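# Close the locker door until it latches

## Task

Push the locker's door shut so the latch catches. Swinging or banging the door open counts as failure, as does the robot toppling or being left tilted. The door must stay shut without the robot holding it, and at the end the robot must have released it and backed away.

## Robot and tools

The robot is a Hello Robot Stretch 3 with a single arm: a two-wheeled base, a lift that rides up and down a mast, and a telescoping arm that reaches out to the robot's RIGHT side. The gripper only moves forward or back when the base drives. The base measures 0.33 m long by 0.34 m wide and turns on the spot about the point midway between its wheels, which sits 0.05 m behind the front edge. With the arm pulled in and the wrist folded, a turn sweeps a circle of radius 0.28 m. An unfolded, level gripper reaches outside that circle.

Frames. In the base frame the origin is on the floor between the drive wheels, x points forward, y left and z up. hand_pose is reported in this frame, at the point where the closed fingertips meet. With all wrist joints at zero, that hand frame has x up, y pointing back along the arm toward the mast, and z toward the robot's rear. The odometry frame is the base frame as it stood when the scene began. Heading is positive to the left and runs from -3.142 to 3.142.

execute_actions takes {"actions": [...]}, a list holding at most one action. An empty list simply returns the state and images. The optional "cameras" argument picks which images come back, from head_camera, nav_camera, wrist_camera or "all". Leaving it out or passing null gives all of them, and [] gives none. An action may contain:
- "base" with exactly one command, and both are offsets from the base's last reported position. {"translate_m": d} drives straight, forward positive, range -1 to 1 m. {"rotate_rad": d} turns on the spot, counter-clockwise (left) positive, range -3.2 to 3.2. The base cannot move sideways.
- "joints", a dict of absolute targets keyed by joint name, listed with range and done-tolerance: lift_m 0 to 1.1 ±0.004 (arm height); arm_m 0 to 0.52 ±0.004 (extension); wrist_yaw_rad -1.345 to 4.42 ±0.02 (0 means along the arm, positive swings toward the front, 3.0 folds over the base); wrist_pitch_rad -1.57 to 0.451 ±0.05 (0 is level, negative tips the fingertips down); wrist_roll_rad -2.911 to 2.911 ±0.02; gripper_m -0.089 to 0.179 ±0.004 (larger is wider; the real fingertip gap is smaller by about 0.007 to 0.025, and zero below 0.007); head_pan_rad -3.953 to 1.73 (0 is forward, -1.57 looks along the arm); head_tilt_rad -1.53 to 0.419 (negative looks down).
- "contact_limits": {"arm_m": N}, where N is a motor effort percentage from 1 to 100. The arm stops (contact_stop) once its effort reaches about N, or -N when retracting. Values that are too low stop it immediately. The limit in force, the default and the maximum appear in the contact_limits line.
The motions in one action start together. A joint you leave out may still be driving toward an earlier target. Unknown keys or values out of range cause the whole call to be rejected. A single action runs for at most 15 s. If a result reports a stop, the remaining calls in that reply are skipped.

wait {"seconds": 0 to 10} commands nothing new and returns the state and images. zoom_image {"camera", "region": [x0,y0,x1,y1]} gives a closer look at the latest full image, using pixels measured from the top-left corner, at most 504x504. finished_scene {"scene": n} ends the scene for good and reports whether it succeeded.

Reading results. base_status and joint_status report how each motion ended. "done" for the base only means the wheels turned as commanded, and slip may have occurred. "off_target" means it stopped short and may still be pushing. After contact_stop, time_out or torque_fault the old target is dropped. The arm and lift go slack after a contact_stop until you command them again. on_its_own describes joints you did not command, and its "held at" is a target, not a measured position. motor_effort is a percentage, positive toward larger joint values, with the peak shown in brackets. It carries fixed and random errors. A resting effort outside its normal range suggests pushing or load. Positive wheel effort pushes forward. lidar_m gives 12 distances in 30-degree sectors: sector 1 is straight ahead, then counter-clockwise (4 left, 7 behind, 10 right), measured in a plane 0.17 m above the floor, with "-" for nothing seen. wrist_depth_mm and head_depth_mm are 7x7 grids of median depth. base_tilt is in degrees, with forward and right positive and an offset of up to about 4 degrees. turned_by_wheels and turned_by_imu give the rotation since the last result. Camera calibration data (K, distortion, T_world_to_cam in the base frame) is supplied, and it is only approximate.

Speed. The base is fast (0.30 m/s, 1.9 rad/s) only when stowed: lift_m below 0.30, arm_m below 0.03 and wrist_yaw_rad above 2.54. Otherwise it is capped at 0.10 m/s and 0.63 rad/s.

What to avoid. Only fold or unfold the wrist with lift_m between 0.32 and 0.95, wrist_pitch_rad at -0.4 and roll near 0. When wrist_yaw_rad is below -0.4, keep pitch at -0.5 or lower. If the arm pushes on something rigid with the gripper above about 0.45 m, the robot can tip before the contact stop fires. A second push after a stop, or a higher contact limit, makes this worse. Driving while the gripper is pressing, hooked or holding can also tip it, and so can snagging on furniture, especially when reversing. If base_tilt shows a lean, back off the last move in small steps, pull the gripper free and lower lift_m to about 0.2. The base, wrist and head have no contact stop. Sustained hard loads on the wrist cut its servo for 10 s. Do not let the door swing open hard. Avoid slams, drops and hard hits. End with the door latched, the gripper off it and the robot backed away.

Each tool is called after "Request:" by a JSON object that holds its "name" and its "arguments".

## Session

Request:
{"name": "execute_actions", "arguments": {"actions": []}}

Scene clock: 0.00 s.
base_odometry: x=+0.000 y=+0.000 heading=+0.000 (m, m, rad; odometry frame)
turned_by_wheels: +0.000 (rad since the last result)
turned_by_imu: +0.000 (rad since the last result)
base_tilt: forward=+1.3 right=-1.0 (deg)
lidar_m: 1.29 1.41 2.11 2.71 2.92 2.18 1.88 2.63 2.08 1.60 1.68 1.31
head_depth_mm: 1220 1213 1210 1202 1198 1194 1188 / 1243 1222 1247 1239 1237 1226 1219 / 1272 1269 1263 1256 1258 1249 1239 / 1281 1292 1280 1272 1267 1272 1255 / 1311 1307 1301 1282 1290 1285 1270 / 1336 1327 1317 1317 1309 1303 1298 / 1353 1343 1333 1329 1336 1318 1319
base_status: not commanded
joint_positions: lift_m=+0.422 arm_m=+0.002 wrist_yaw_rad=+3.028 wrist_pitch_rad=-0.575 wrist_roll_rad=-0.014 gripper_m=+0.037 head_pan_rad=-0.013 head_tilt_rad=-0.017
joint_status: not commanded
motor_effort: left_wheel=-1 right_wheel=+1 lift_m=+43 arm_m=+0 wrist_yaw_rad=+0 wrist_pitch_rad=+5 wrist_roll_rad=+1 gripper_m=+0 head_pan_rad=+0 head_tilt_rad=+2 (%)
hand_pose: x=+0.0016 y=+0.0537 z=+0.4014 quat_wxyz=(+0.238, +0.683, +0.164, +0.671) (m; base frame)
wrist_depth_mm: - - - - - - - / - - - - - - - / 991 936 976 963 967 958 - / 795 795 - 785 801 805 792 / 687 680 682 679 672 684 678 / 584 586 591 592 585 579 592 / 520 531 - - 506 520 522
pictures: head_camera (sideways: a quarter turn clockwise sets it upright), nav_camera (sideways: a quarter turn counterclockwise sets it upright), wrist_camera
camera_calibration (this result's frames):
head_camera: T_world_to_cam=[[0.0145861, -0.00720257, -0.999868, 1.32187], [-0.00590778, 0.999956, -0.00728939, 0.018118], [0.999876, 0.00601332, 0.014543, -0.066121], [0, 0, 0, 1]] pos_world=[0.0469389, -0.00819867, 1.32279]
nav_camera: T_world_to_cam=[[0.0349839, 0.000264309, 0.999388, -1.26394], [-0.0180425, -0.999837, 0.000896012, 0.0478755], [0.999225, -0.0180628, -0.0349735, -0.00192986], [0, 0, 0, 1]] pos_world=[0.0470097, 0.0481669, 1.26306]
wrist_camera: T_world_to_cam=[[0.99833, -0.0571447, 0.00845835, -0.00303716], [-0.0313576, -0.659051, -0.751444, 0.379803], [0.0485155, 0.749924, -0.659742, 0.383441], [0, 0, 0, 1]] pos_world=[-0.00366099, -0.0374151, 0.538399]
Images, in order (width x height): head_camera 896x504, nav_camera 672x504, wrist_camera 644x364.

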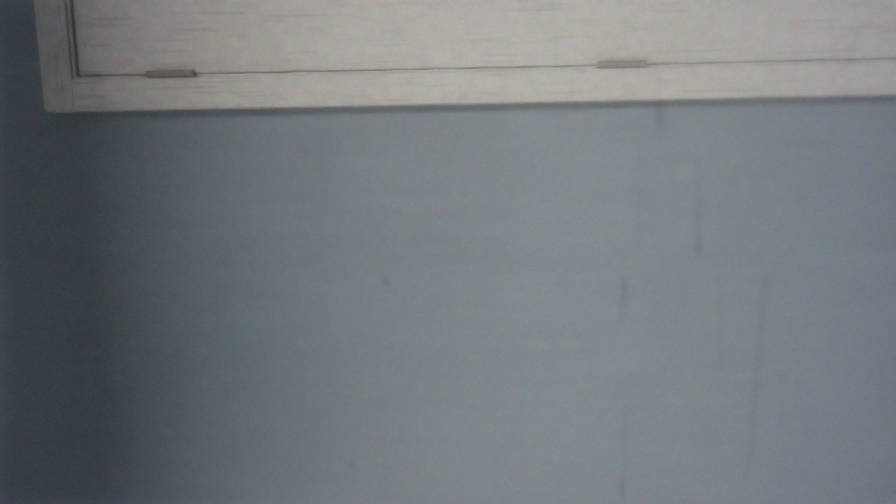

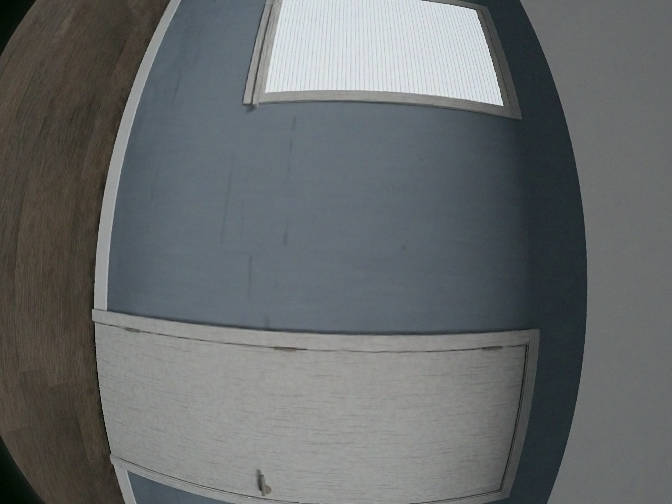

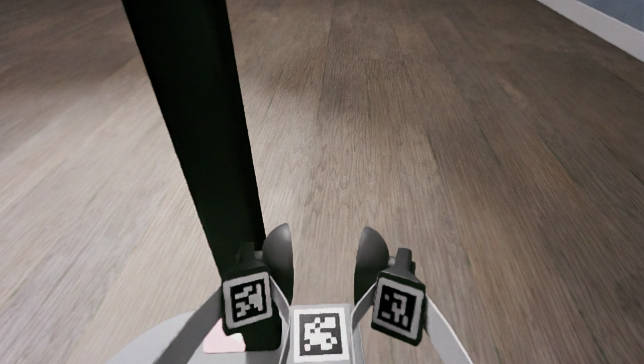

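Request:
{"name": "execute_actions", "arguments": {"actions": [{"joints": {"lift_m": 0.28, "wrist_yaw_rad": 3.0, "wrist_pitch_rad": -0.4, "gripper_m": 0.0, "head_pan_rad": -3.2, "head_tilt_rad": -0.3}}], "cameras": ["head_camera", "nav_camera"]}}

Scene clock: 2.23 s.
base_odometry: x=+0.000 y=+0.000 heading=+0.000 (m, m, rad; odometry frame)
turned_by_wheels: +0.000 (rad since the last result)
turned_by_imu: +0.000 (rad since the last result)
base_tilt: forward=+1.3 right=-0.9 (deg)
lidar_m: 1.28 1.40 2.10 2.71 2.92 2.19 1.87 2.63 2.08 1.61 1.67 1.31
head_depth_mm: 2092 2174 2312 2399 2545 2068 1577 / 2132 2194 2315 2449 2524 2061 1581 / 2131 2234 1936 2066 2214 2070 1584 / 2172 2290 2382 2559 2629 2082 1585 / 2188 2298 2407 2539 2642 2075 1596 / 2229 2356 2438 2597 2664 2093 1599 / 2239 2347 2505 2599 2702 2090 1601
base_status: not commanded
joint_positions: lift_m=+0.281 arm_m=+0.002 wrist_yaw_rad=+3.002 wrist_pitch_rad=-0.421 wrist_roll_rad=-0.014 gripper_m=+0.000 head_pan_rad=-3.193 head_tilt_rad=-0.296
joint_status: all done
motor_effort: left_wheel=+0(1) right_wheel=+0(1) lift_m=+15(33) arm_m=+0(0) wrist_yaw_rad=-2(4) wrist_pitch_rad=+9(10) wrist_roll_rad=+1(0) gripper_m=-3(90) head_pan_rad=-4(51) head_tilt_rad=-1(20) (%)
hand_pose: x=+0.0098 y=+0.0750 z=+0.2929 quat_wxyz=(+0.195, +0.695, +0.101, +0.685) (m; base frame)
wrist_depth_mm: - - - - - - - / - - - - - - - / - - - - - - - / 718 750 738 743 756 741 759 / 607 596 618 623 614 611 617 / 504 503 - - 507 512 509 / 443 - - - 431 439 438
pictures: head_camera (sideways: a quarter turn clockwise sets it upright), nav_camera (sideways: a quarter turn counterclockwise sets it upright)
camera_calibration (this result's frames):
head_camera: T_world_to_cam=[[0.261169, -0.00635633, -0.965272, 1.27497], [-0.031096, -0.999515, -0.00183166, 0.0111646], [-0.964792, 0.0304944, -0.26124, 0.304857], [0, 0, 0, 1]] pos_world=[-0.0385116, 0.00996684, 1.31035]
nav_camera: T_world_to_cam=[[-0.308389, 0.0150821, 0.951141, -1.19868], [0.0558577, 0.998436, 0.00227868, 0.0456252], [-0.949619, 0.0538312, -0.308749, 0.366321], [0, 0, 0, 1]] pos_world=[-0.0243418, -0.0471947, 1.25311]
Images, in order (width x height): head_camera 896x504, nav_camera 672x504.

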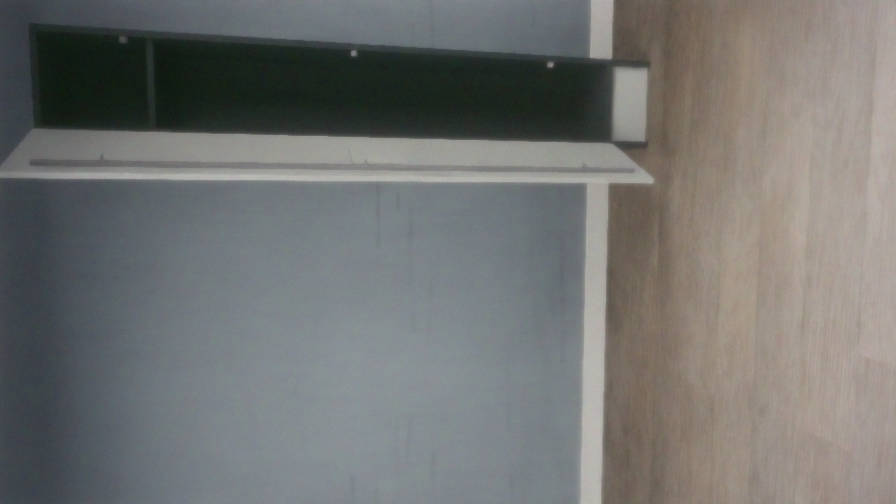

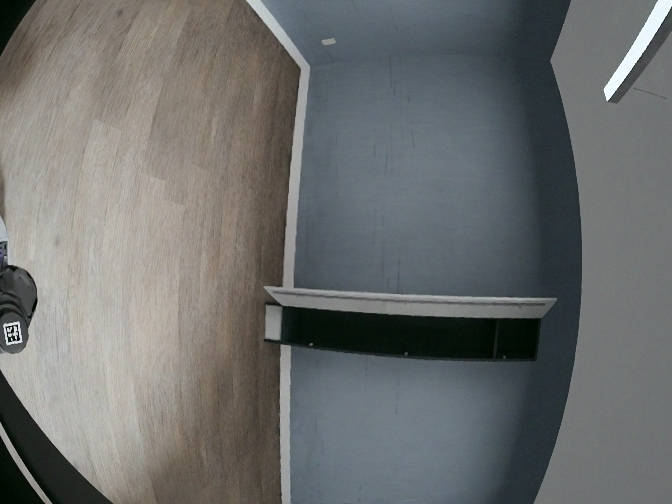

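Request:
{"name": "zoom_image", "arguments": {"camera": "head_camera", "region": [560, 40, 720, 200]}}

Region (560, 40, 720, 200) of head_camera's 896x504 image, scaled by 3.150, with more detail than that image has.

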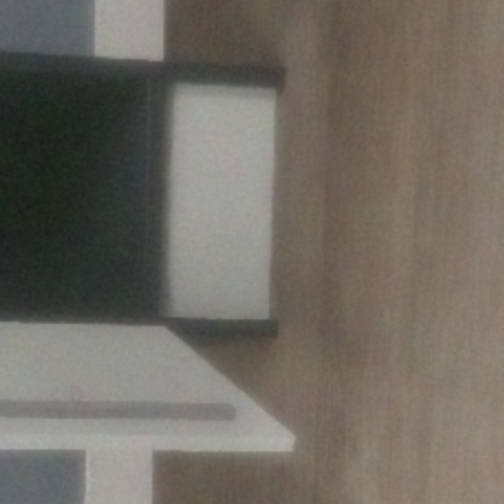

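Request:
{"name": "execute_actions", "arguments": {"actions": [{"base": {"translate_m": -1.0}, "joints": {"head_pan_rad": -3.5, "head_tilt_rad": -0.6}}], "cameras": ["head_camera", "nav_camera"]}}

Scene clock: 8.87 s.
base_odometry: x=-1.000 y=+0.000 heading=+0.000 (m, m, rad; odometry frame)
turned_by_wheels: +0.000 (rad since the last result)
turned_by_imu: -0.005 (rad since the last result)
base_tilt: forward=+1.3 right=-1.0 (deg)
lidar_m: 2.27 2.47 2.86 2.82 1.89 0.89 1.46 1.58 1.96 1.94 1.69 2.31
head_depth_mm: 1342 1488 1670 1895 1849 1496 1250 / 1174 1261 1427 1619 1749 1505 1250 / 1267 1401 1559 1736 1703 1506 1252 / 897 940 984 1185 1452 1472 1265 / 1229 1345 1499 1667 1822 1497 1269 / 1211 1327 1467 1625 1780 1519 1273 / 1185 1298 1419 1587 1749 1524 1279
base_status: done
joint_positions: lift_m=+0.281 arm_m=+0.002 wrist_yaw_rad=+3.002 wrist_pitch_rad=-0.420 wrist_roll_rad=-0.014 gripper_m=+0.000 head_pan_rad=-3.493 head_tilt_rad=-0.593
joint_status: all done
motor_effort: left_wheel=+0(7) right_wheel=+0(6) lift_m=+16(16) arm_m=+0(0) wrist_yaw_rad=-2(3) wrist_pitch_rad=+9(9) wrist_roll_rad=+0(1) gripper_m=-2(3) head_pan_rad=-4(28) head_tilt_rad=-3(22) (%)
hand_pose: x=+0.0100 y=+0.0751 z=+0.2930 quat_wxyz=(+0.195, +0.695, +0.100, +0.685) (m; base frame)
wrist_depth_mm: - - - - - - - / - - - - - - - / - - - - - - - / 728 733 738 753 750 743 757 / 604 596 606 626 616 615 618 / 506 510 - - 509 513 513 / 440 - - - 442 433 438
pictures: head_camera (sideways: a quarter turn clockwise sets it upright), nav_camera (sideways: a quarter turn counterclockwise sets it upright)
camera_calibration (this result's frames):
head_camera: T_world_to_cam=[[0.502097, -0.176625, -0.846583, 1.11863], [-0.325641, -0.945485, 0.00412562, 0.00520604], [-0.80116, 0.27361, -0.532241, 0.656518], [0, 0, 0, 1]] pos_world=[-0.0339882, 0.0228692, 1.29642]
nav_camera: T_world_to_cam=[[-0.538784, 0.196784, 0.819138, -1.02507], [0.347834, 0.937549, 0.00355516, 0.0421834], [-0.767283, 0.28684, -0.573585, 0.709824], [0, 0, 0, 1]] pos_world=[-0.0223305, -0.0414359, 1.24667]
Images, in order (width x height): head_camera 896x504, nav_camera 672x504.

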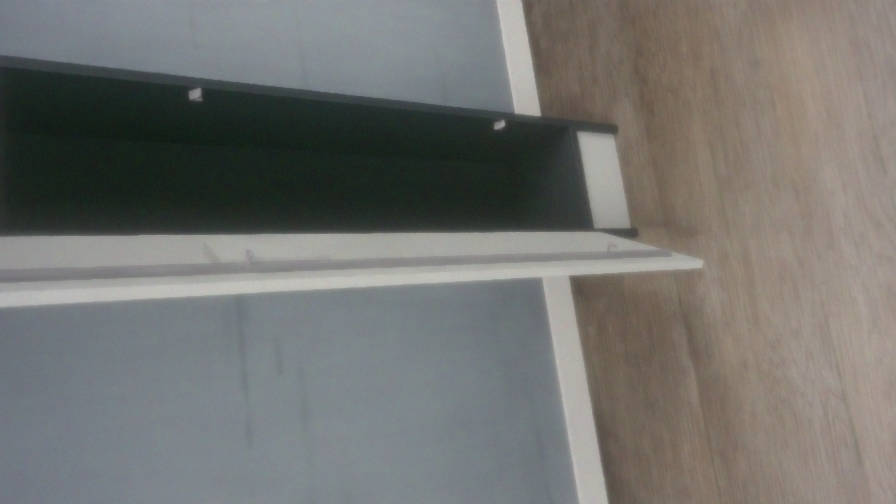

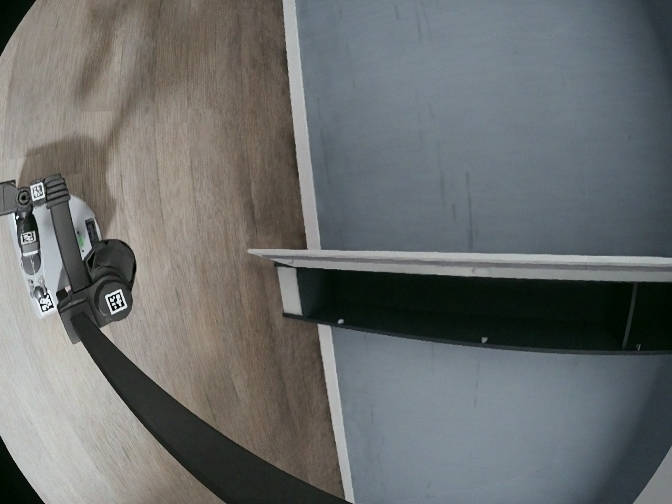

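Request:
{"name": "execute_actions", "arguments": {"actions": [{"base": {"translate_m": -0.525}, "joints": {"head_pan_rad": -2.1, "head_tilt_rad": -1.0}}], "cameras": []}}

Request:
{"name": "execute_actions", "arguments": {"actions": [{"base": {"rotate_rad": -1.70}}], "cameras": ["head_camera", "nav_camera"]}}

Scene clock: 12.67 s.
base_odometry: x=-1.525 y=+0.000 heading=+0.000 (m, m, rad; odometry frame)
turned_by_wheels: +0.000 (rad since the last result)
turned_by_imu: -0.003 (rad since the last result)
base_tilt: forward=+1.3 right=-0.9 (deg)
lidar_m: 2.78 3.01 2.92 2.64 0.83 0.42 0.94 1.01 1.51 1.88 1.95 2.84
head_depth_mm: 1277 1412 1574 1558 1375 1220 1122 / 1481 1661 1773 1582 1378 1226 1134 / 1763 2026 1842 1578 1371 1225 - / 1893 2114 1857 1576 1384 1244 - / 1809 2094 1830 1582 1389 1231 1081 / 1751 2010 1861 1606 1384 1236 1108 / 1680 1913 1863 1589 1388 1238 1118
base_status: done
joint_positions: lift_m=+0.281 arm_m=+0.002 wrist_yaw_rad=+3.002 wrist_pitch_rad=-0.420 wrist_roll_rad=-0.014 gripper_m=+0.000 head_pan_rad=-2.107 head_tilt_rad=-0.988
joint_status: all done
motor_effort: left_wheel=+0(6) right_wheel=+0(7) lift_m=+17(16) arm_m=+0(0) wrist_yaw_rad=-2(2) wrist_pitch_rad=+9(9) wrist_roll_rad=+0(0) gripper_m=-3(2) head_pan_rad=+3(52) head_tilt_rad=-5(30) (%)
hand_pose: x=+0.0100 y=+0.0751 z=+0.2930 quat_wxyz=(+0.195, +0.695, +0.100, +0.685) (m; base frame)
wrist_depth_mm: - - - - - - - / - - - - - - - / 880 - - - - - - / 705 737 754 752 762 757 758 / 605 614 631 628 604 623 613 / 504 500 - - 506 510 509 / 441 - - - 426 435 439
pictures: none
No camera images: the call's "cameras" was empty. Leave "cameras" out to get every camera's image.

Scene clock: 15.10 s.
base_odometry: x=-1.525 y=+0.000 heading=-1.700 (m, m, rad; odometry frame)
turned_by_wheels: -1.700 (rad since the last result)
turned_by_imu: -1.668 (rad since the last result)
base_tilt: forward=+1.3 right=-0.9 (deg)
lidar_m: 1.88 1.94 2.63 2.79 2.90 2.99 2.87 1.37 0.42 0.94 0.97 1.31
head_depth_mm: 1233 1511 1784 1563 1374 1222 1127 / 831 991 1664 1574 1385 1228 1134 / 952 1110 1302 1450 1389 1222 - / 400 479 713 1163 1327 1248 - / 724 895 1167 1493 1390 1227 1084 / 872 1017 1196 1473 1384 1240 1113 / 841 958 1117 1344 1398 1243 1120
base_status: done
joint_positions: lift_m=+0.281 arm_m=+0.002 wrist_yaw_rad=+3.002 wrist_pitch_rad=-0.420 wrist_roll_rad=-0.014 gripper_m=+0.000 head_pan_rad=-2.106 head_tilt_rad=-0.988
joint_status: not commanded
motor_effort: left_wheel=+2(8) right_wheel=-3(7) lift_m=+16(16) arm_m=+0(0) wrist_yaw_rad=-2(1) wrist_pitch_rad=+9(9) wrist_roll_rad=+0(0) gripper_m=-2(2) head_pan_rad=+4(4) head_tilt_rad=-5(5) (%)
hand_pose: x=+0.0100 y=+0.0751 z=+0.2930 quat_wxyz=(+0.195, +0.695, +0.100, +0.685) (m; base frame)
wrist_depth_mm: - - - - - - - / - - - - - - - / - - - - - - - / 734 754 742 739 768 747 769 / 601 599 620 631 597 602 620 / 503 505 - - 512 513 516 / 440 - - - 437 437 433
pictures: head_camera (sideways: a quarter turn clockwise sets it upright), nav_camera (sideways: a quarter turn counterclockwise sets it upright)
camera_calibration (this result's frames):
head_camera: T_world_to_cam=[[0.410969, 0.706185, -0.576547, 0.767257], [0.86826, -0.495979, 0.0114045, -0.011549], [-0.277902, -0.50528, -0.816984, 1.02368], [0, 0, 0, 1]] pos_world=[-0.0208093, -0.030309, 1.27882]
nav_camera: T_world_to_cam=[[-0.43049, -0.726735, 0.535289, -0.655842], [-0.858829, 0.51224, 0.00475528, 0.0479838], [-0.277653, -0.457675, -0.844655, 1.05937], [0, 0, 0, 1]] pos_world=[0.0530135, -0.0163549, 1.24564]
Images, in order (width x height): head_camera 896x504, nav_camera 672x504.

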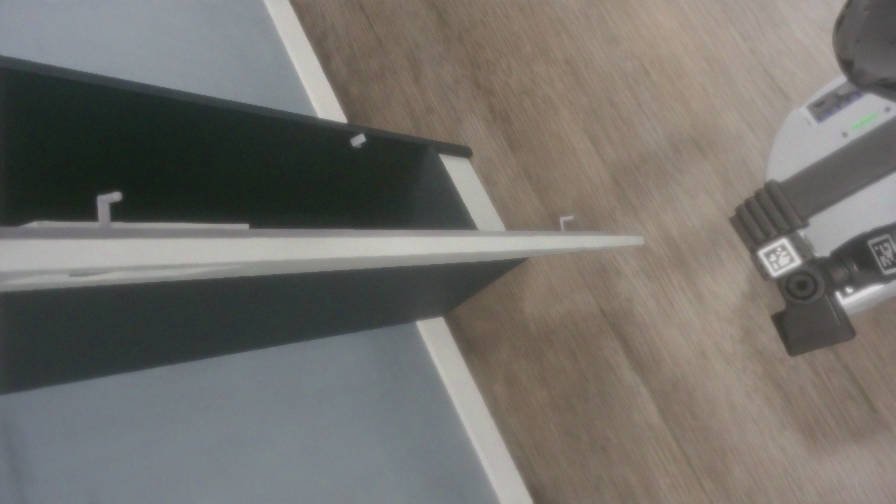

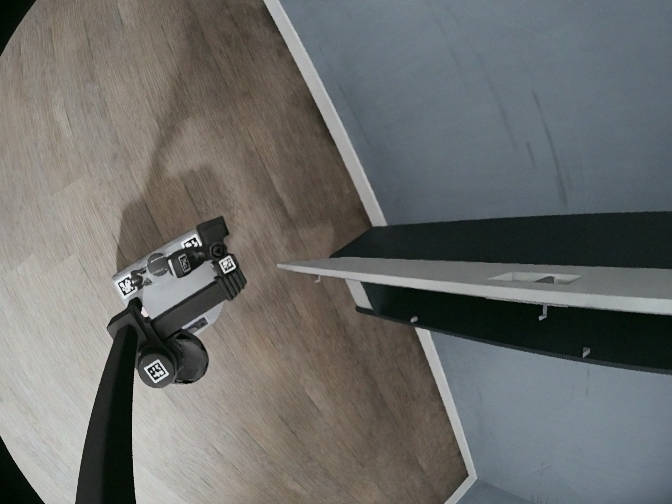

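Request:
{"name": "execute_actions", "arguments": {"actions": [{"joints": {"lift_m": 0.33, "arm_m": 0.05}}], "cameras": []}}

Request:
{"name": "execute_actions", "arguments": {"actions": [{"base": {"translate_m": -0.04}, "joints": {"wrist_yaw_rad": -0.3, "arm_m": 0.08}}]}}

Scene clock: 16.93 s.
base_odometry: x=-1.525 y=+0.000 heading=-1.700 (m, m, rad; odometry frame)
turned_by_wheels: +0.000 (rad since the last result)
turned_by_imu: +0.000 (rad since the last result)
base_tilt: forward=+1.3 right=-1.0 (deg)
lidar_m: 1.88 1.94 2.62 2.79 2.90 2.99 2.88 1.37 0.42 0.94 0.97 1.31
head_depth_mm: 1225 1517 1762 1554 1367 1226 1129 / 832 993 1678 1549 1369 1224 1135 / 948 1104 1304 1450 1381 1247 - / 400 479 709 1163 1331 1274 - / 726 900 1172 1492 1387 1255 1087 / 874 1022 1201 1459 1395 1238 1118 / 844 959 1125 1333 1402 1241 1111
base_status: not commanded
joint_positions: lift_m=+0.329 arm_m=+0.050 wrist_yaw_rad=+3.002 wrist_pitch_rad=-0.420 wrist_roll_rad=-0.014 gripper_m=+0.000 head_pan_rad=-2.106 head_tilt_rad=-0.988
joint_status: all done
motor_effort: left_wheel=+2(1) right_wheel=-3(2) lift_m=+66(70) arm_m=+4(4) wrist_yaw_rad=-1(1) wrist_pitch_rad=+9(9) wrist_roll_rad=+0(1) gripper_m=-3(2) head_pan_rad=+4(3) head_tilt_rad=-5(5) (%)
hand_pose: x=+0.0100 y=+0.0275 z=+0.3415 quat_wxyz=(+0.195, +0.695, +0.100, +0.685) (m; base frame)
wrist_depth_mm: - - - - - - - / - - - - - - - / - - - - - - - / 823 831 830 835 832 841 820 / 660 657 671 692 685 678 690 / 565 563 - - 578 562 564 / 479 - - - 476 487 482
pictures: none
No camera images: the call's "cameras" was empty. Leave "cameras" out to get every camera's image.

Scene clock: 19.57 s.
base_odometry: x=-1.520 y=+0.040 heading=-1.700 (m, m, rad; odometry frame)
turned_by_wheels: +0.000 (rad since the last result)
turned_by_imu: +0.000 (rad since the last result)
base_tilt: forward=+1.3 right=-0.9 (deg)
lidar_m: 1.92 1.98 2.68 2.79 2.90 2.96 2.84 1.37 0.40 0.94 0.97 1.32
head_depth_mm: 1229 1502 1799 1561 1371 1215 1133 / 812 1321 1701 1563 1373 1234 1130 / 890 1029 1222 1435 1387 1225 - / 946 1126 1338 1340 1352 1288 - / 366 758 1026 1460 1378 1222 1110 / 806 999 1206 1462 1387 1232 1116 / 837 960 1124 1341 1395 1245 1109
base_status: done
joint_positions: lift_m=+0.329 arm_m=+0.080 wrist_yaw_rad=-0.297 wrist_pitch_rad=-0.420 wrist_roll_rad=-0.014 gripper_m=+0.000 head_pan_rad=-2.106 head_tilt_rad=-0.988
joint_status: all done
motor_effort: left_wheel=+3(3) right_wheel=-2(7) lift_m=+66(66) arm_m=+3(4) wrist_yaw_rad=-4(4) wrist_pitch_rad=+9(9) wrist_roll_rad=+0(0) gripper_m=-3(3) head_pan_rad=+4(3) head_tilt_rad=-5(5) (%)
hand_pose: x=-0.0872 y=-0.4389 z=+0.3415 quat_wxyz=(+0.667, +0.045, -0.701, -0.248) (m; base frame)
wrist_depth_mm: 479 503 537 576 437 229 127 / 516 533 582 622 450 219 123 / 543 587 617 669 477 208 120 / 597 629 669 717 488 199 117 / 623 653 674 701 506 191 114 / 563 568 563 - 541 182 111 / 487 483 485 474 392 174 115
pictures: head_camera (sideways: a quarter turn clockwise sets it upright), nav_camera (sideways: a quarter turn counterclockwise sets it upright), wrist_camera
camera_calibration (this result's frames):
head_camera: T_world_to_cam=[[0.410969, 0.706185, -0.576547, 0.767257], [0.86826, -0.495979, 0.0114045, -0.011549], [-0.277902, -0.50528, -0.816984, 1.02368], [0, 0, 0, 1]] pos_world=[-0.0208093, -0.030309, 1.27882]
nav_camera: T_world_to_cam=[[-0.43049, -0.726735, 0.535289, -0.655843], [-0.858829, 0.51224, 0.00475528, 0.0479838], [-0.277653, -0.457675, -0.844655, 1.05937], [0, 0, 0, 1]] pos_world=[0.0530135, -0.0163549, 1.24564]
wrist_camera: T_world_to_cam=[[-0.970507, 0.240468, 0.0170877, 0.0140017], [0.114755, 0.52315, -0.844479, 0.5708], [-0.21201, -0.817612, -0.535316, -0.0355319], [0, 0, 0, 1]] pos_world=[-0.0594467, -0.331032, 0.462769]
Images, in order (width x height): head_camera 896x504, nav_camera 672x504, wrist_camera 644x364.

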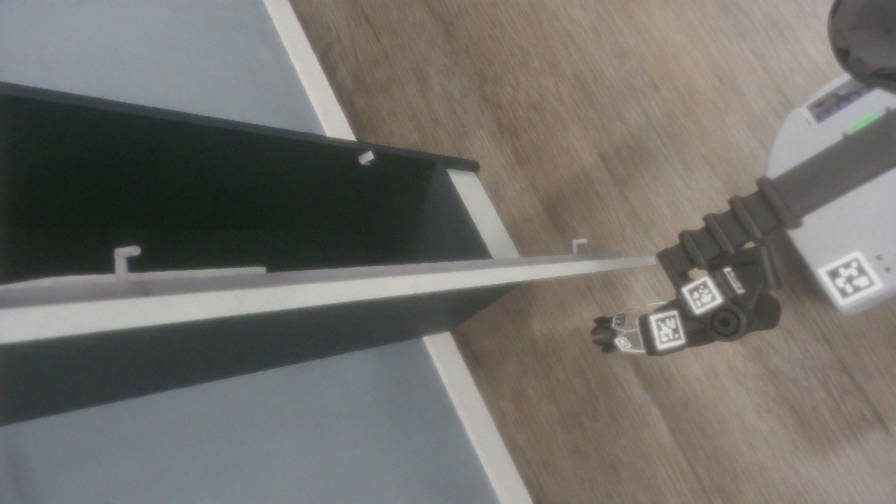

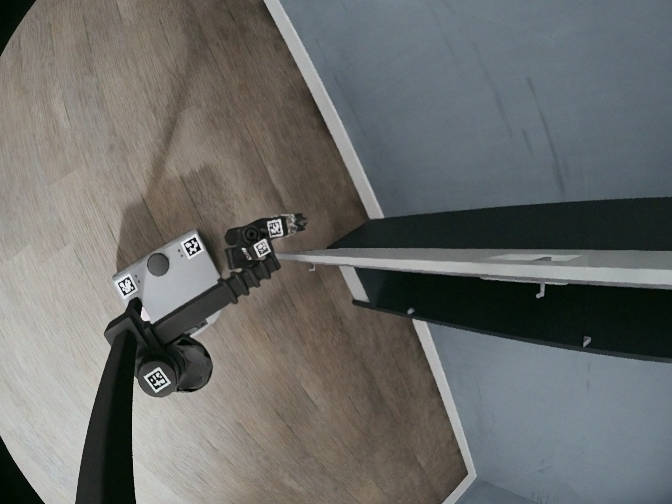

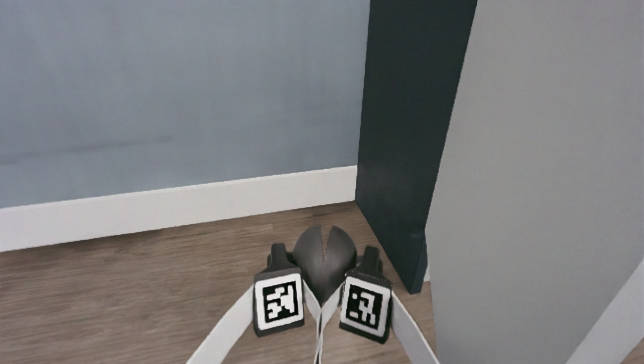

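Request:
{"name": "execute_actions", "arguments": {"actions": [{"base": {"translate_m": -0.38}, "joints": {"wrist_pitch_rad": 0.0, "lift_m": 0.30, "head_pan_rad": -1.75}}]}}

Scene clock: 24.70 s.
base_odometry: x=-1.471 y=+0.416 heading=-1.700 (m, m, rad; odometry frame)
turned_by_wheels: +0.000 (rad since the last result)
turned_by_imu: -0.002 (rad since the last result)
base_tilt: forward=+1.3 right=-1.0 (deg)
lidar_m: 2.30 2.27 2.91 2.81 2.90 2.56 2.46 1.38 0.48 0.49 0.98 1.32
head_depth_mm: 937 1114 1377 1560 1377 1213 1098 / 897 1078 1335 1544 1385 1217 1134 / 422 493 611 854 1331 1264 - / 473 553 639 821 1142 1202 1140 / 490 572 692 908 1336 1233 1112 / 496 597 767 1462 1394 1241 1107 / 528 953 1153 1420 1392 1234 1114
base_status: done
joint_positions: lift_m=+0.301 arm_m=+0.080 wrist_yaw_rad=-0.298 wrist_pitch_rad=-0.024 wrist_roll_rad=-0.014 gripper_m=+0.000 head_pan_rad=-1.757 head_tilt_rad=-0.988
joint_status: all done
motor_effort: left_wheel=+2(4) right_wheel=-2(17) lift_m=+16(58) arm_m=+3(3) wrist_yaw_rad=-2(21) wrist_pitch_rad=+11(12) wrist_roll_rad=+0(1) gripper_m=-2(4) head_pan_rad=+4(32) head_tilt_rad=-4(5) (%)
hand_pose: x=-0.0964 y=-0.4689 z=+0.4093 quat_wxyz=(+0.703, -0.095, -0.695, -0.114) (m; base frame)
wrist_depth_mm: 368 217 192 169 153 697 745 / 377 225 196 175 157 711 790 / 506 231 201 179 161 745 818 / 525 241 207 183 165 773 843 / 536 247 213 185 170 802 870 / 556 254 225 - 171 803 869 / 570 265 229 200 187 746 745
pictures: head_camera (sideways: a quarter turn clockwise sets it upright), nav_camera (sideways: a quarter turn counterclockwise sets it upright), wrist_camera
camera_calibration (this result's frames):
head_camera: T_world_to_cam=[[0.144285, 0.804223, -0.576547, 0.768883], [0.98561, -0.168651, 0.0114045, -0.0122649], [-0.0880635, -0.569896, -0.816984, 1.02252], [0, 0, 0, 1]] pos_world=[-0.00880283, -0.0376916, 1.27882]
nav_camera: T_world_to_cam=[[-0.155588, -0.830215, 0.535289, -0.657519], [-0.982318, 0.187159, 0.00475528, 0.0487371], [-0.104132, -0.525085, -0.844655, 1.05831], [0, 0, 0, 1]] pos_world=[0.0557777, 0.000699676, 1.24564]
wrist_camera: T_world_to_cam=[[-0.967307, 0.250932, 0.0367448, 0.00826497], [0.00729162, 0.172346, -0.985009, 0.527476], [-0.253503, -0.952539, -0.168542, -0.243148], [0, 0, 0, 1]] pos_world=[-0.0574902, -0.32459, 0.478285]
Images, in order (width x height): head_camera 896x504, nav_camera 672x504, wrist_camera 644x364.

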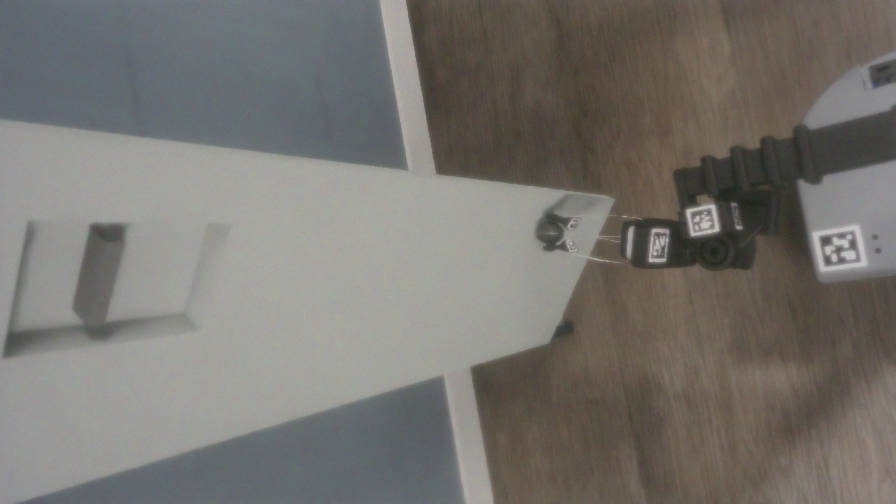

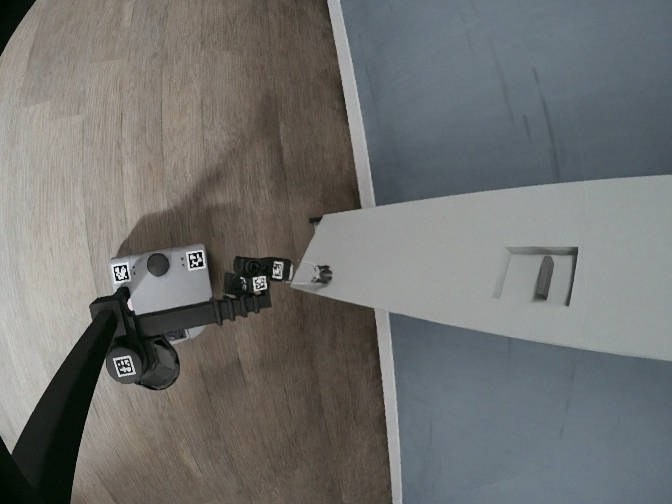

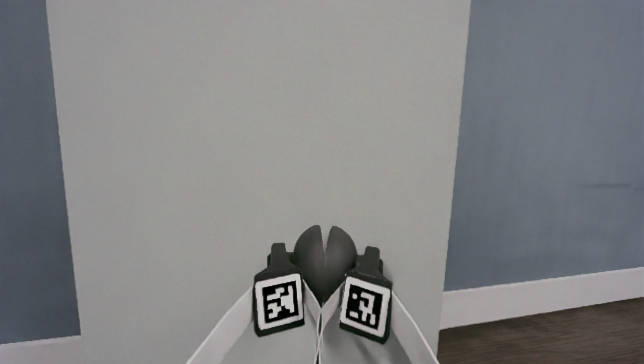

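Request:
{"name": "execute_actions", "arguments": {"actions": [{"base": {"translate_m": -0.14}, "joints": {"wrist_yaw_rad": -0.04, "arm_m": 0.17, "head_pan_rad": -1.6}}]}}

Scene clock: 27.50 s.
base_odometry: x=-1.453 y=+0.555 heading=-1.699 (m, m, rad; odometry frame)
turned_by_wheels: +0.000 (rad since the last result)
turned_by_imu: -0.001 (rad since the last result)
base_tilt: forward=+1.4 right=-1.0 (deg)
lidar_m: 2.44 2.39 2.90 2.80 2.90 2.42 2.32 1.39 1.00 0.61 0.65 1.33
head_depth_mm: 875 1030 1250 1505 1369 1223 1101 / 872 1025 1252 1508 1375 1219 1133 / 559 974 1177 1482 1406 1186 - / 556 632 769 988 1334 1222 1142 / 572 639 774 995 1340 1237 1109 / 549 643 783 1139 1387 1236 1104 / 548 650 1206 1507 1385 1237 1115
base_status: done
joint_positions: lift_m=+0.301 arm_m=+0.170 wrist_yaw_rad=-0.038 wrist_pitch_rad=-0.023 wrist_roll_rad=-0.014 gripper_m=+0.000 head_pan_rad=-1.607 head_tilt_rad=-0.989
joint_status: all done
motor_effort: left_wheel=+2(3) right_wheel=-3(11) lift_m=+16(15) arm_m=+4(10) wrist_yaw_rad=-3(14) wrist_pitch_rad=+11(12) wrist_roll_rad=+0(0) gripper_m=-1(4) head_pan_rad=+4(21) head_tilt_rad=-5(5) (%)
hand_pose: x=-0.0311 y=-0.5700 z=+0.4094 quat_wxyz=(+0.712, -0.005, -0.702, -0.022) (m; base frame)
wrist_depth_mm: 199 193 189 183 181 498 497 / 205 200 193 187 186 514 513 / 209 205 199 193 520 522 532 / 217 211 204 198 531 539 538 / 223 216 209 202 551 564 553 / 230 223 217 - 564 578 563 / 238 232 220 216 576 585 584
pictures: head_camera (sideways: a quarter turn clockwise sets it upright), nav_camera (sideways: a quarter turn counterclockwise sets it upright), wrist_camera
camera_calibration (this result's frames):
head_camera: T_world_to_cam=[[0.0224228, 0.81683, -0.576442, 0.769489], [0.999747, -0.0193943, 0.0114066, -0.0123539], [-0.0018624, -0.576552, -0.817059, 1.02209], [0, 0, 0, 1]] pos_world=[-0.0029998, -0.0394931, 1.27882]
nav_camera: T_world_to_cam=[[-0.0297124, -0.844215, 0.53518, -0.658145], [-0.999259, 0.038184, 0.00475556, 0.0488401], [-0.02445, -0.534643, -0.844724, 1.05792], [0, 0, 0, 1]] pos_world=[0.0551149, 0.00812657, 1.24564]
wrist_camera: T_world_to_cam=[[-0.999306, -0.00605476, 0.0367593, -0.0506789], [-0.037254, 0.168099, -0.985066, 0.540713], [-0.000214876, -0.985751, -0.168208, -0.334014], [0, 0, 0, 1]] pos_world=[-0.0305718, -0.420455, 0.478317]
Images, in order (width x height): head_camera 896x504, nav_camera 672x504, wrist_camera 644x364.

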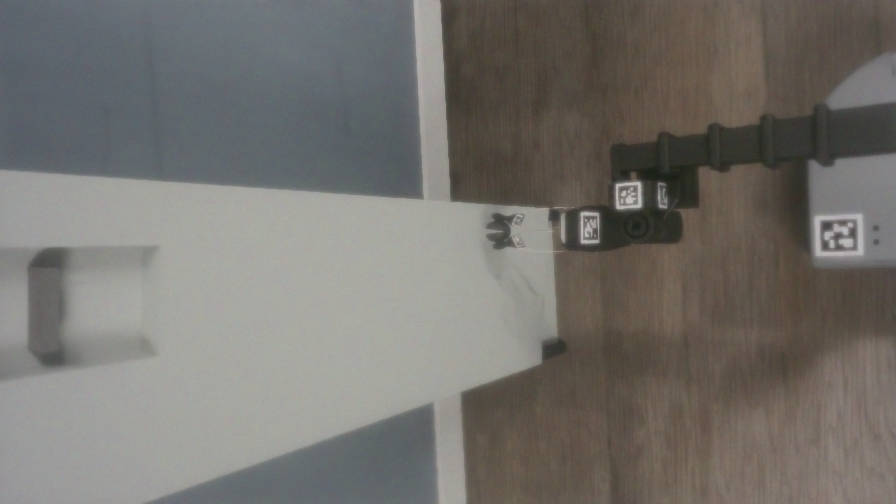

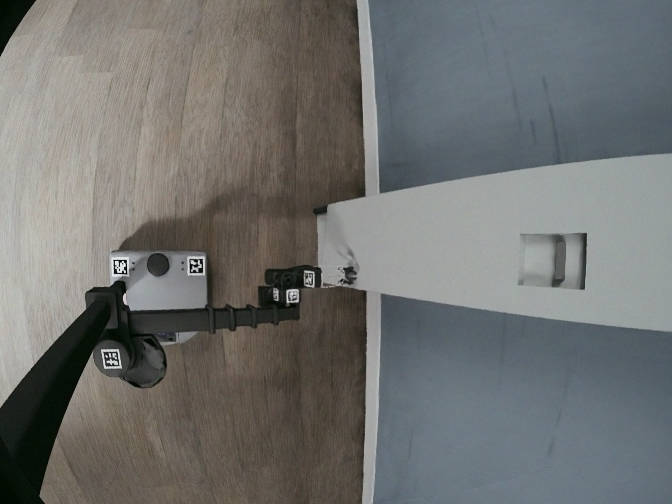

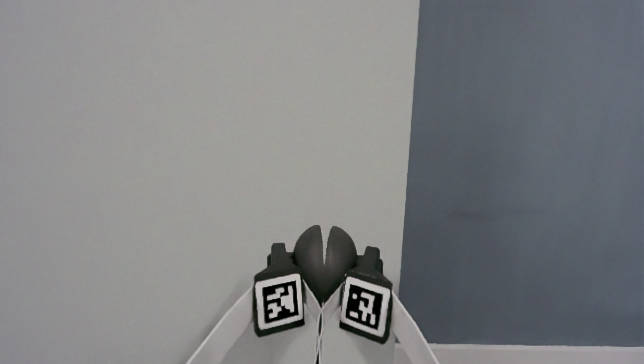

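Request:
{"name": "execute_actions", "arguments": {"actions": [{"joints": {"arm_m": 0.233}, "contact_limits": {"arm_m": 28}}]}}

Scene clock: 29.60 s.
base_odometry: x=-1.453 y=+0.555 heading=-1.700 (m, m, rad; odometry frame)
turned_by_wheels: +0.000 (rad since the last result)
turned_by_imu: -0.002 (rad since the last result)
base_tilt: forward=+1.1 right=-1.4 (deg)
lidar_m: 2.44 2.38 2.91 2.80 2.89 2.42 2.32 1.39 1.00 0.64 0.66 1.33
head_depth_mm: 881 1040 1265 1504 1371 1217 1100 / 878 1035 1255 1506 1380 1228 1130 / 836 979 1207 1487 1426 1210 - / 583 668 812 1011 1350 1232 1140 / 596 667 811 1022 1349 1236 1109 / 570 659 802 1155 1391 1247 1116 / 560 658 1216 1519 1396 1250 1120
base_status: not commanded
joint_positions: lift_m=+0.301 arm_m=+0.230 wrist_yaw_rad=-0.039 wrist_pitch_rad=-0.043 wrist_roll_rad=-0.014 gripper_m=+0.000 head_pan_rad=-1.607 head_tilt_rad=-0.989
joint_status: all done
on_its_own: arm_m is at rest, and its effort (+23) is outside its rest range (-14 to +14)
motor_effort: left_wheel=-1(2) right_wheel=+1(4) lift_m=+16(16) arm_m=+23(26) wrist_yaw_rad=-1(6) wrist_pitch_rad=+20(21) wrist_roll_rad=+0(0) gripper_m=-6(6) head_pan_rad=+3(4) head_tilt_rad=-4(5) (%)
contact_limits: arm_m 28 (drawing in: default 16, maximum 26; extending or still: default 22, maximum 36)
hand_pose: x=-0.0314 y=-0.6298 z=+0.4044 quat_wxyz=(+0.712, +0.002, -0.702, -0.029) (m; base frame)
wrist_depth_mm: 155 155 155 155 155 443 441 / 159 159 160 159 160 462 459 / 164 164 164 164 166 468 479 / 169 168 169 169 171 490 485 / 174 175 175 173 176 503 504 / 180 180 180 180 518 518 520 / 187 187 185 186 520 532 534
pictures: head_camera (sideways: a quarter turn clockwise sets it upright), nav_camera (sideways: a quarter turn counterclockwise sets it upright), wrist_camera
camera_calibration (this result's frames):
head_camera: T_world_to_cam=[[0.0223925, 0.817331, -0.575733, 0.768566], [0.999748, -0.0193451, 0.0114211, -0.0123727], [-0.00180281, -0.575843, -0.817558, 1.02274], [0, 0, 0, 1]] pos_world=[-0.00299674, -0.0394736, 1.27878]
nav_camera: T_world_to_cam=[[-0.0296792, -0.84468, 0.534447, -0.657191], [-0.999262, 0.0381208, 0.00475743, 0.0488377], [-0.024392, -0.533912, -0.845188, 1.05852], [0, 0, 0, 1]] pos_world=[0.0551162, 0.00817823, 1.24565]
wrist_camera: T_world_to_cam=[[-0.99934, -0.00557802, 0.0358963, -0.0504878], [-0.0363057, 0.187319, -0.981628, 0.556597], [-0.00124854, -0.982283, -0.187398, -0.383923], [0, 0, 0, 1]] pos_world=[-0.0307262, -0.481664, 0.476237]
Images, in order (width x height): head_camera 896x504, nav_camera 672x504, wrist_camera 644x364.

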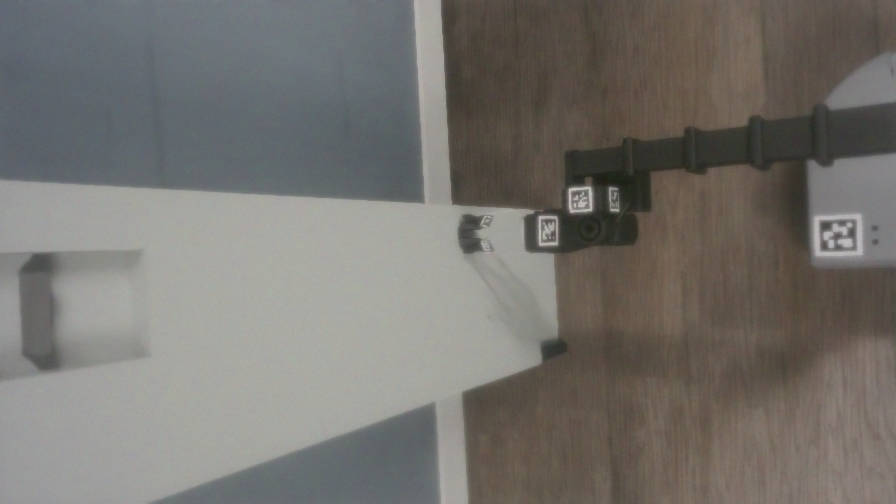

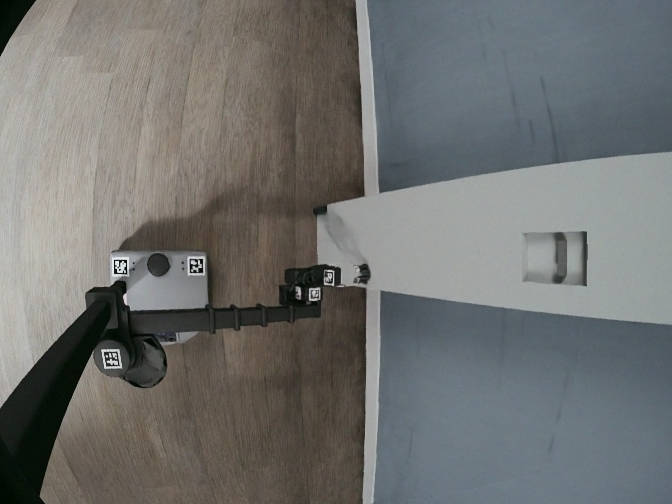

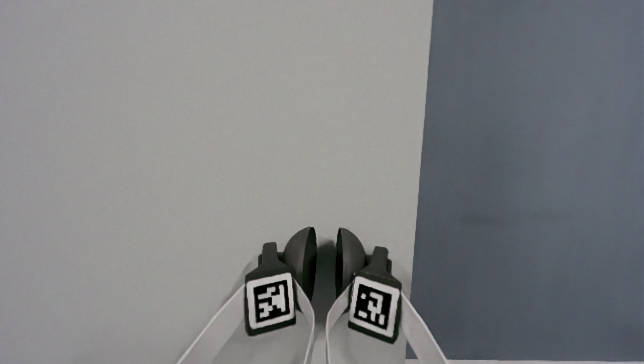

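The door is flat and shut. Retracting the arm fully.

Request:
{"name": "execute_actions", "arguments": {"actions": [{"joints": {"arm_m": 0.005, "head_pan_rad": -1.45, "head_tilt_rad": -0.75}}]}}

Scene clock: 32.57 s.
base_odometry: x=-1.453 y=+0.555 heading=-1.699 (m, m, rad; odometry frame)
turned_by_wheels: +0.000 (rad since the last result)
turned_by_imu: -0.001 (rad since the last result)
base_tilt: forward=+1.3 right=-1.0 (deg)
lidar_m: 2.44 2.39 2.91 2.81 2.89 2.42 2.31 1.39 1.00 0.64 0.66 1.33
head_depth_mm: 763 874 995 1157 1385 1342 1169 / 511 576 672 1093 1386 1347 1163 / 518 613 685 778 939 1184 1161 / 520 606 686 790 956 1271 1171 / 527 595 686 804 1005 1305 1169 / 533 624 1047 1254 1497 1369 1177 / 828 935 1078 1271 1512 1376 1179
base_status: not commanded
joint_positions: lift_m=+0.301 arm_m=+0.005 wrist_yaw_rad=-0.039 wrist_pitch_rad=-0.023 wrist_roll_rad=-0.014 gripper_m=+0.000 head_pan_rad=-1.457 head_tilt_rad=-0.752
joint_status: all done
motor_effort: left_wheel=+1(5) right_wheel=-1(7) lift_m=+16(16) arm_m=-3(19) wrist_yaw_rad=-2(4) wrist_pitch_rad=+11(20) wrist_roll_rad=+0(1) gripper_m=-2(7) head_pan_rad=+4(21) head_tilt_rad=+2(21) (%)
hand_pose: x=-0.0313 y=-0.4058 z=+0.4096 quat_wxyz=(+0.712, -0.005, -0.702, -0.022) (m; base frame)
wrist_depth_mm: 646 358 357 360 653 652 648 / 666 365 371 370 656 664 672 / 675 374 377 381 689 690 683 / 689 388 389 388 695 695 719 / 717 400 395 397 712 708 717 / 730 415 409 - 726 748 725 / 708 427 420 421 720 719 736
pictures: head_camera (sideways: a quarter turn clockwise sets it upright), nav_camera (sideways: a quarter turn counterclockwise sets it upright), wrist_camera
camera_calibration (this result's frames):
head_camera: T_world_to_cam=[[-0.0821683, 0.654523, -0.751564, 0.998321], [0.991131, 0.132694, 0.00720097, -0.00682889], [0.104441, -0.744306, -0.659621, 0.816706], [0, 0, 0, 1]] pos_world=[0.00350079, -0.0446393, 1.28907]
nav_camera: T_world_to_cam=[[0.0800736, -0.691517, 0.717909, -0.8969], [-0.993834, -0.110806, 0.00411706, 0.0496369], [0.0767015, -0.713811, -0.696125, 0.864078], [0, 0, 0, 1]] pos_world=[0.0548727, 0.00206719, 1.24519]
wrist_camera: T_world_to_cam=[[-0.99931, -0.00519101, 0.0367907, -0.0495689], [-0.0371404, 0.167421, -0.985186, 0.51307], [-0.00104543, -0.985872, -0.167498, -0.17257], [0, 0, 0, 1]] pos_world=[-0.0306595, -0.256288, 0.478387]
Images, in order (width x height): head_camera 896x504, nav_camera 672x504, wrist_camera 644x364.

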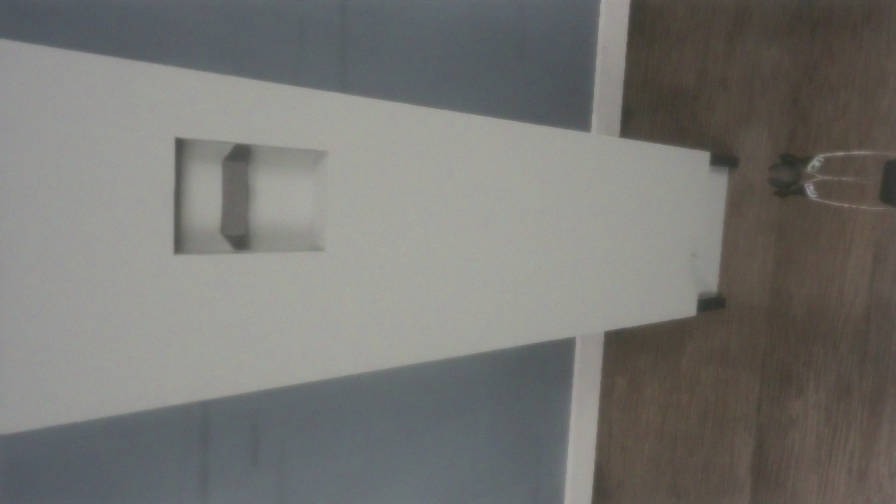

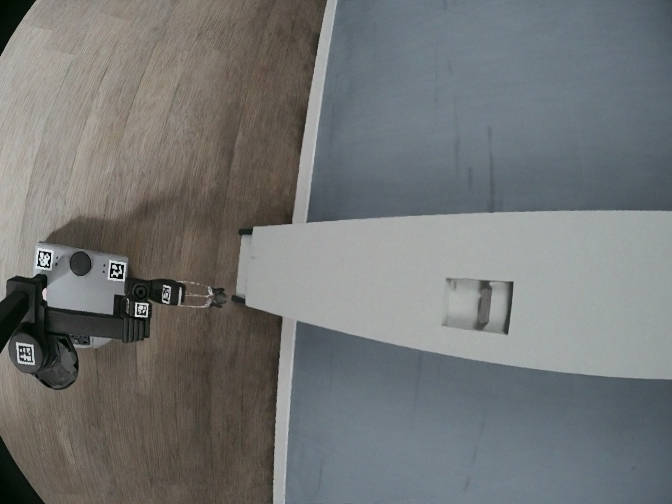

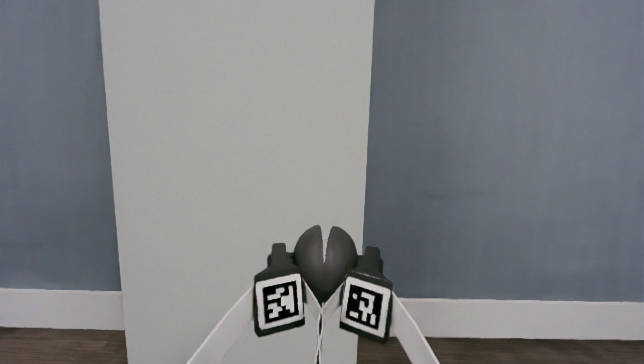

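Request:
{"name": "execute_actions", "arguments": {"actions": [{"joints": {"wrist_yaw_rad": 1.4}}], "cameras": ["head_camera"]}}

Request:
{"name": "finished_scene", "arguments": {"scene": 2}}

Scene clock: 34.40 s.
base_odometry: x=-1.453 y=+0.555 heading=-1.699 (m, m, rad; odometry frame)
turned_by_wheels: +0.000 (rad since the last result)
turned_by_imu: +0.000 (rad since the last result)
base_tilt: forward=+1.3 right=-0.9 (deg)
lidar_m: 2.44 2.38 2.91 2.81 2.90 2.42 2.32 1.39 1.00 0.64 0.66 1.32
head_depth_mm: 764 874 990 1168 1388 1341 1169 / 510 574 673 1093 1386 1350 1165 / 516 613 680 779 940 1176 1167 / 522 604 689 788 957 1259 1170 / 526 595 684 808 1006 1298 1181 / 533 626 1052 1254 1506 1366 1175 / 827 939 1080 1278 1508 1359 1182
base_status: not commanded
joint_positions: lift_m=+0.301 arm_m=+0.005 wrist_yaw_rad=+1.397 wrist_pitch_rad=-0.023 wrist_roll_rad=-0.014 gripper_m=+0.000 head_pan_rad=-1.457 head_tilt_rad=-0.752
joint_status: all done
motor_effort: left_wheel=+1(0) right_wheel=-1(1) lift_m=+16(16) arm_m=-3(3) wrist_yaw_rad=+2(6) wrist_pitch_rad=+10(10) wrist_roll_rad=+0(0) gripper_m=-1(2) head_pan_rad=+4(4) head_tilt_rad=+2(2) (%)
hand_pose: x=+0.2304 y=-0.1946 z=+0.4096 quat_wxyz=(+0.551, +0.458, -0.532, +0.452) (m; base frame)
wrist_depth_mm: - - - - - - 783 / - - - - - - 779 / - - - - - - 763 / - - - - - - 774 / - - - - - - 780 / 924 905 932 - - 947 790 / 703 721 731 694 729 756 707
pictures: head_camera (sideways: a quarter turn clockwise sets it upright)
camera_calibration (this result's frames):
head_camera: T_world_to_cam=[[-0.0821682, 0.654523, -0.751563, 0.998321], [0.991131, 0.132694, 0.00720097, -0.00682889], [0.104441, -0.744306, -0.659621, 0.816706], [0, 0, 0, 1]] pos_world=[0.00350078, -0.0446393, 1.28907]
Images, in order (width x height): head_camera 896x504.

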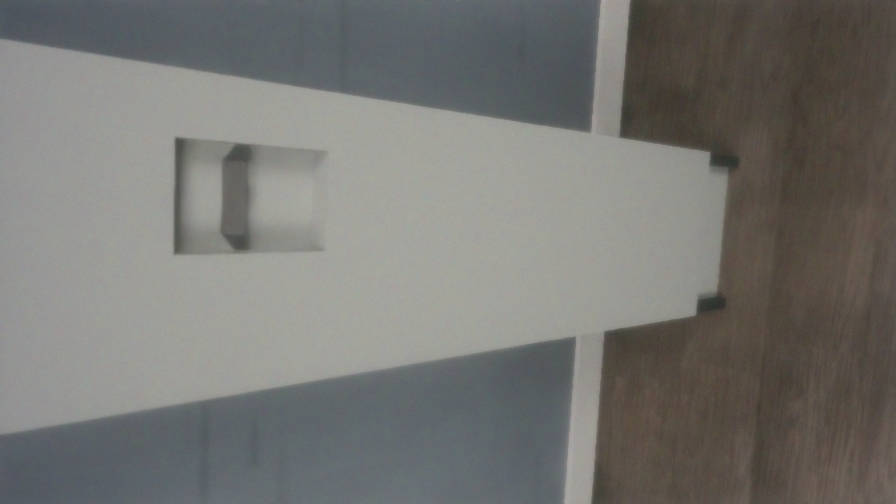

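The scene is finished: the task was done.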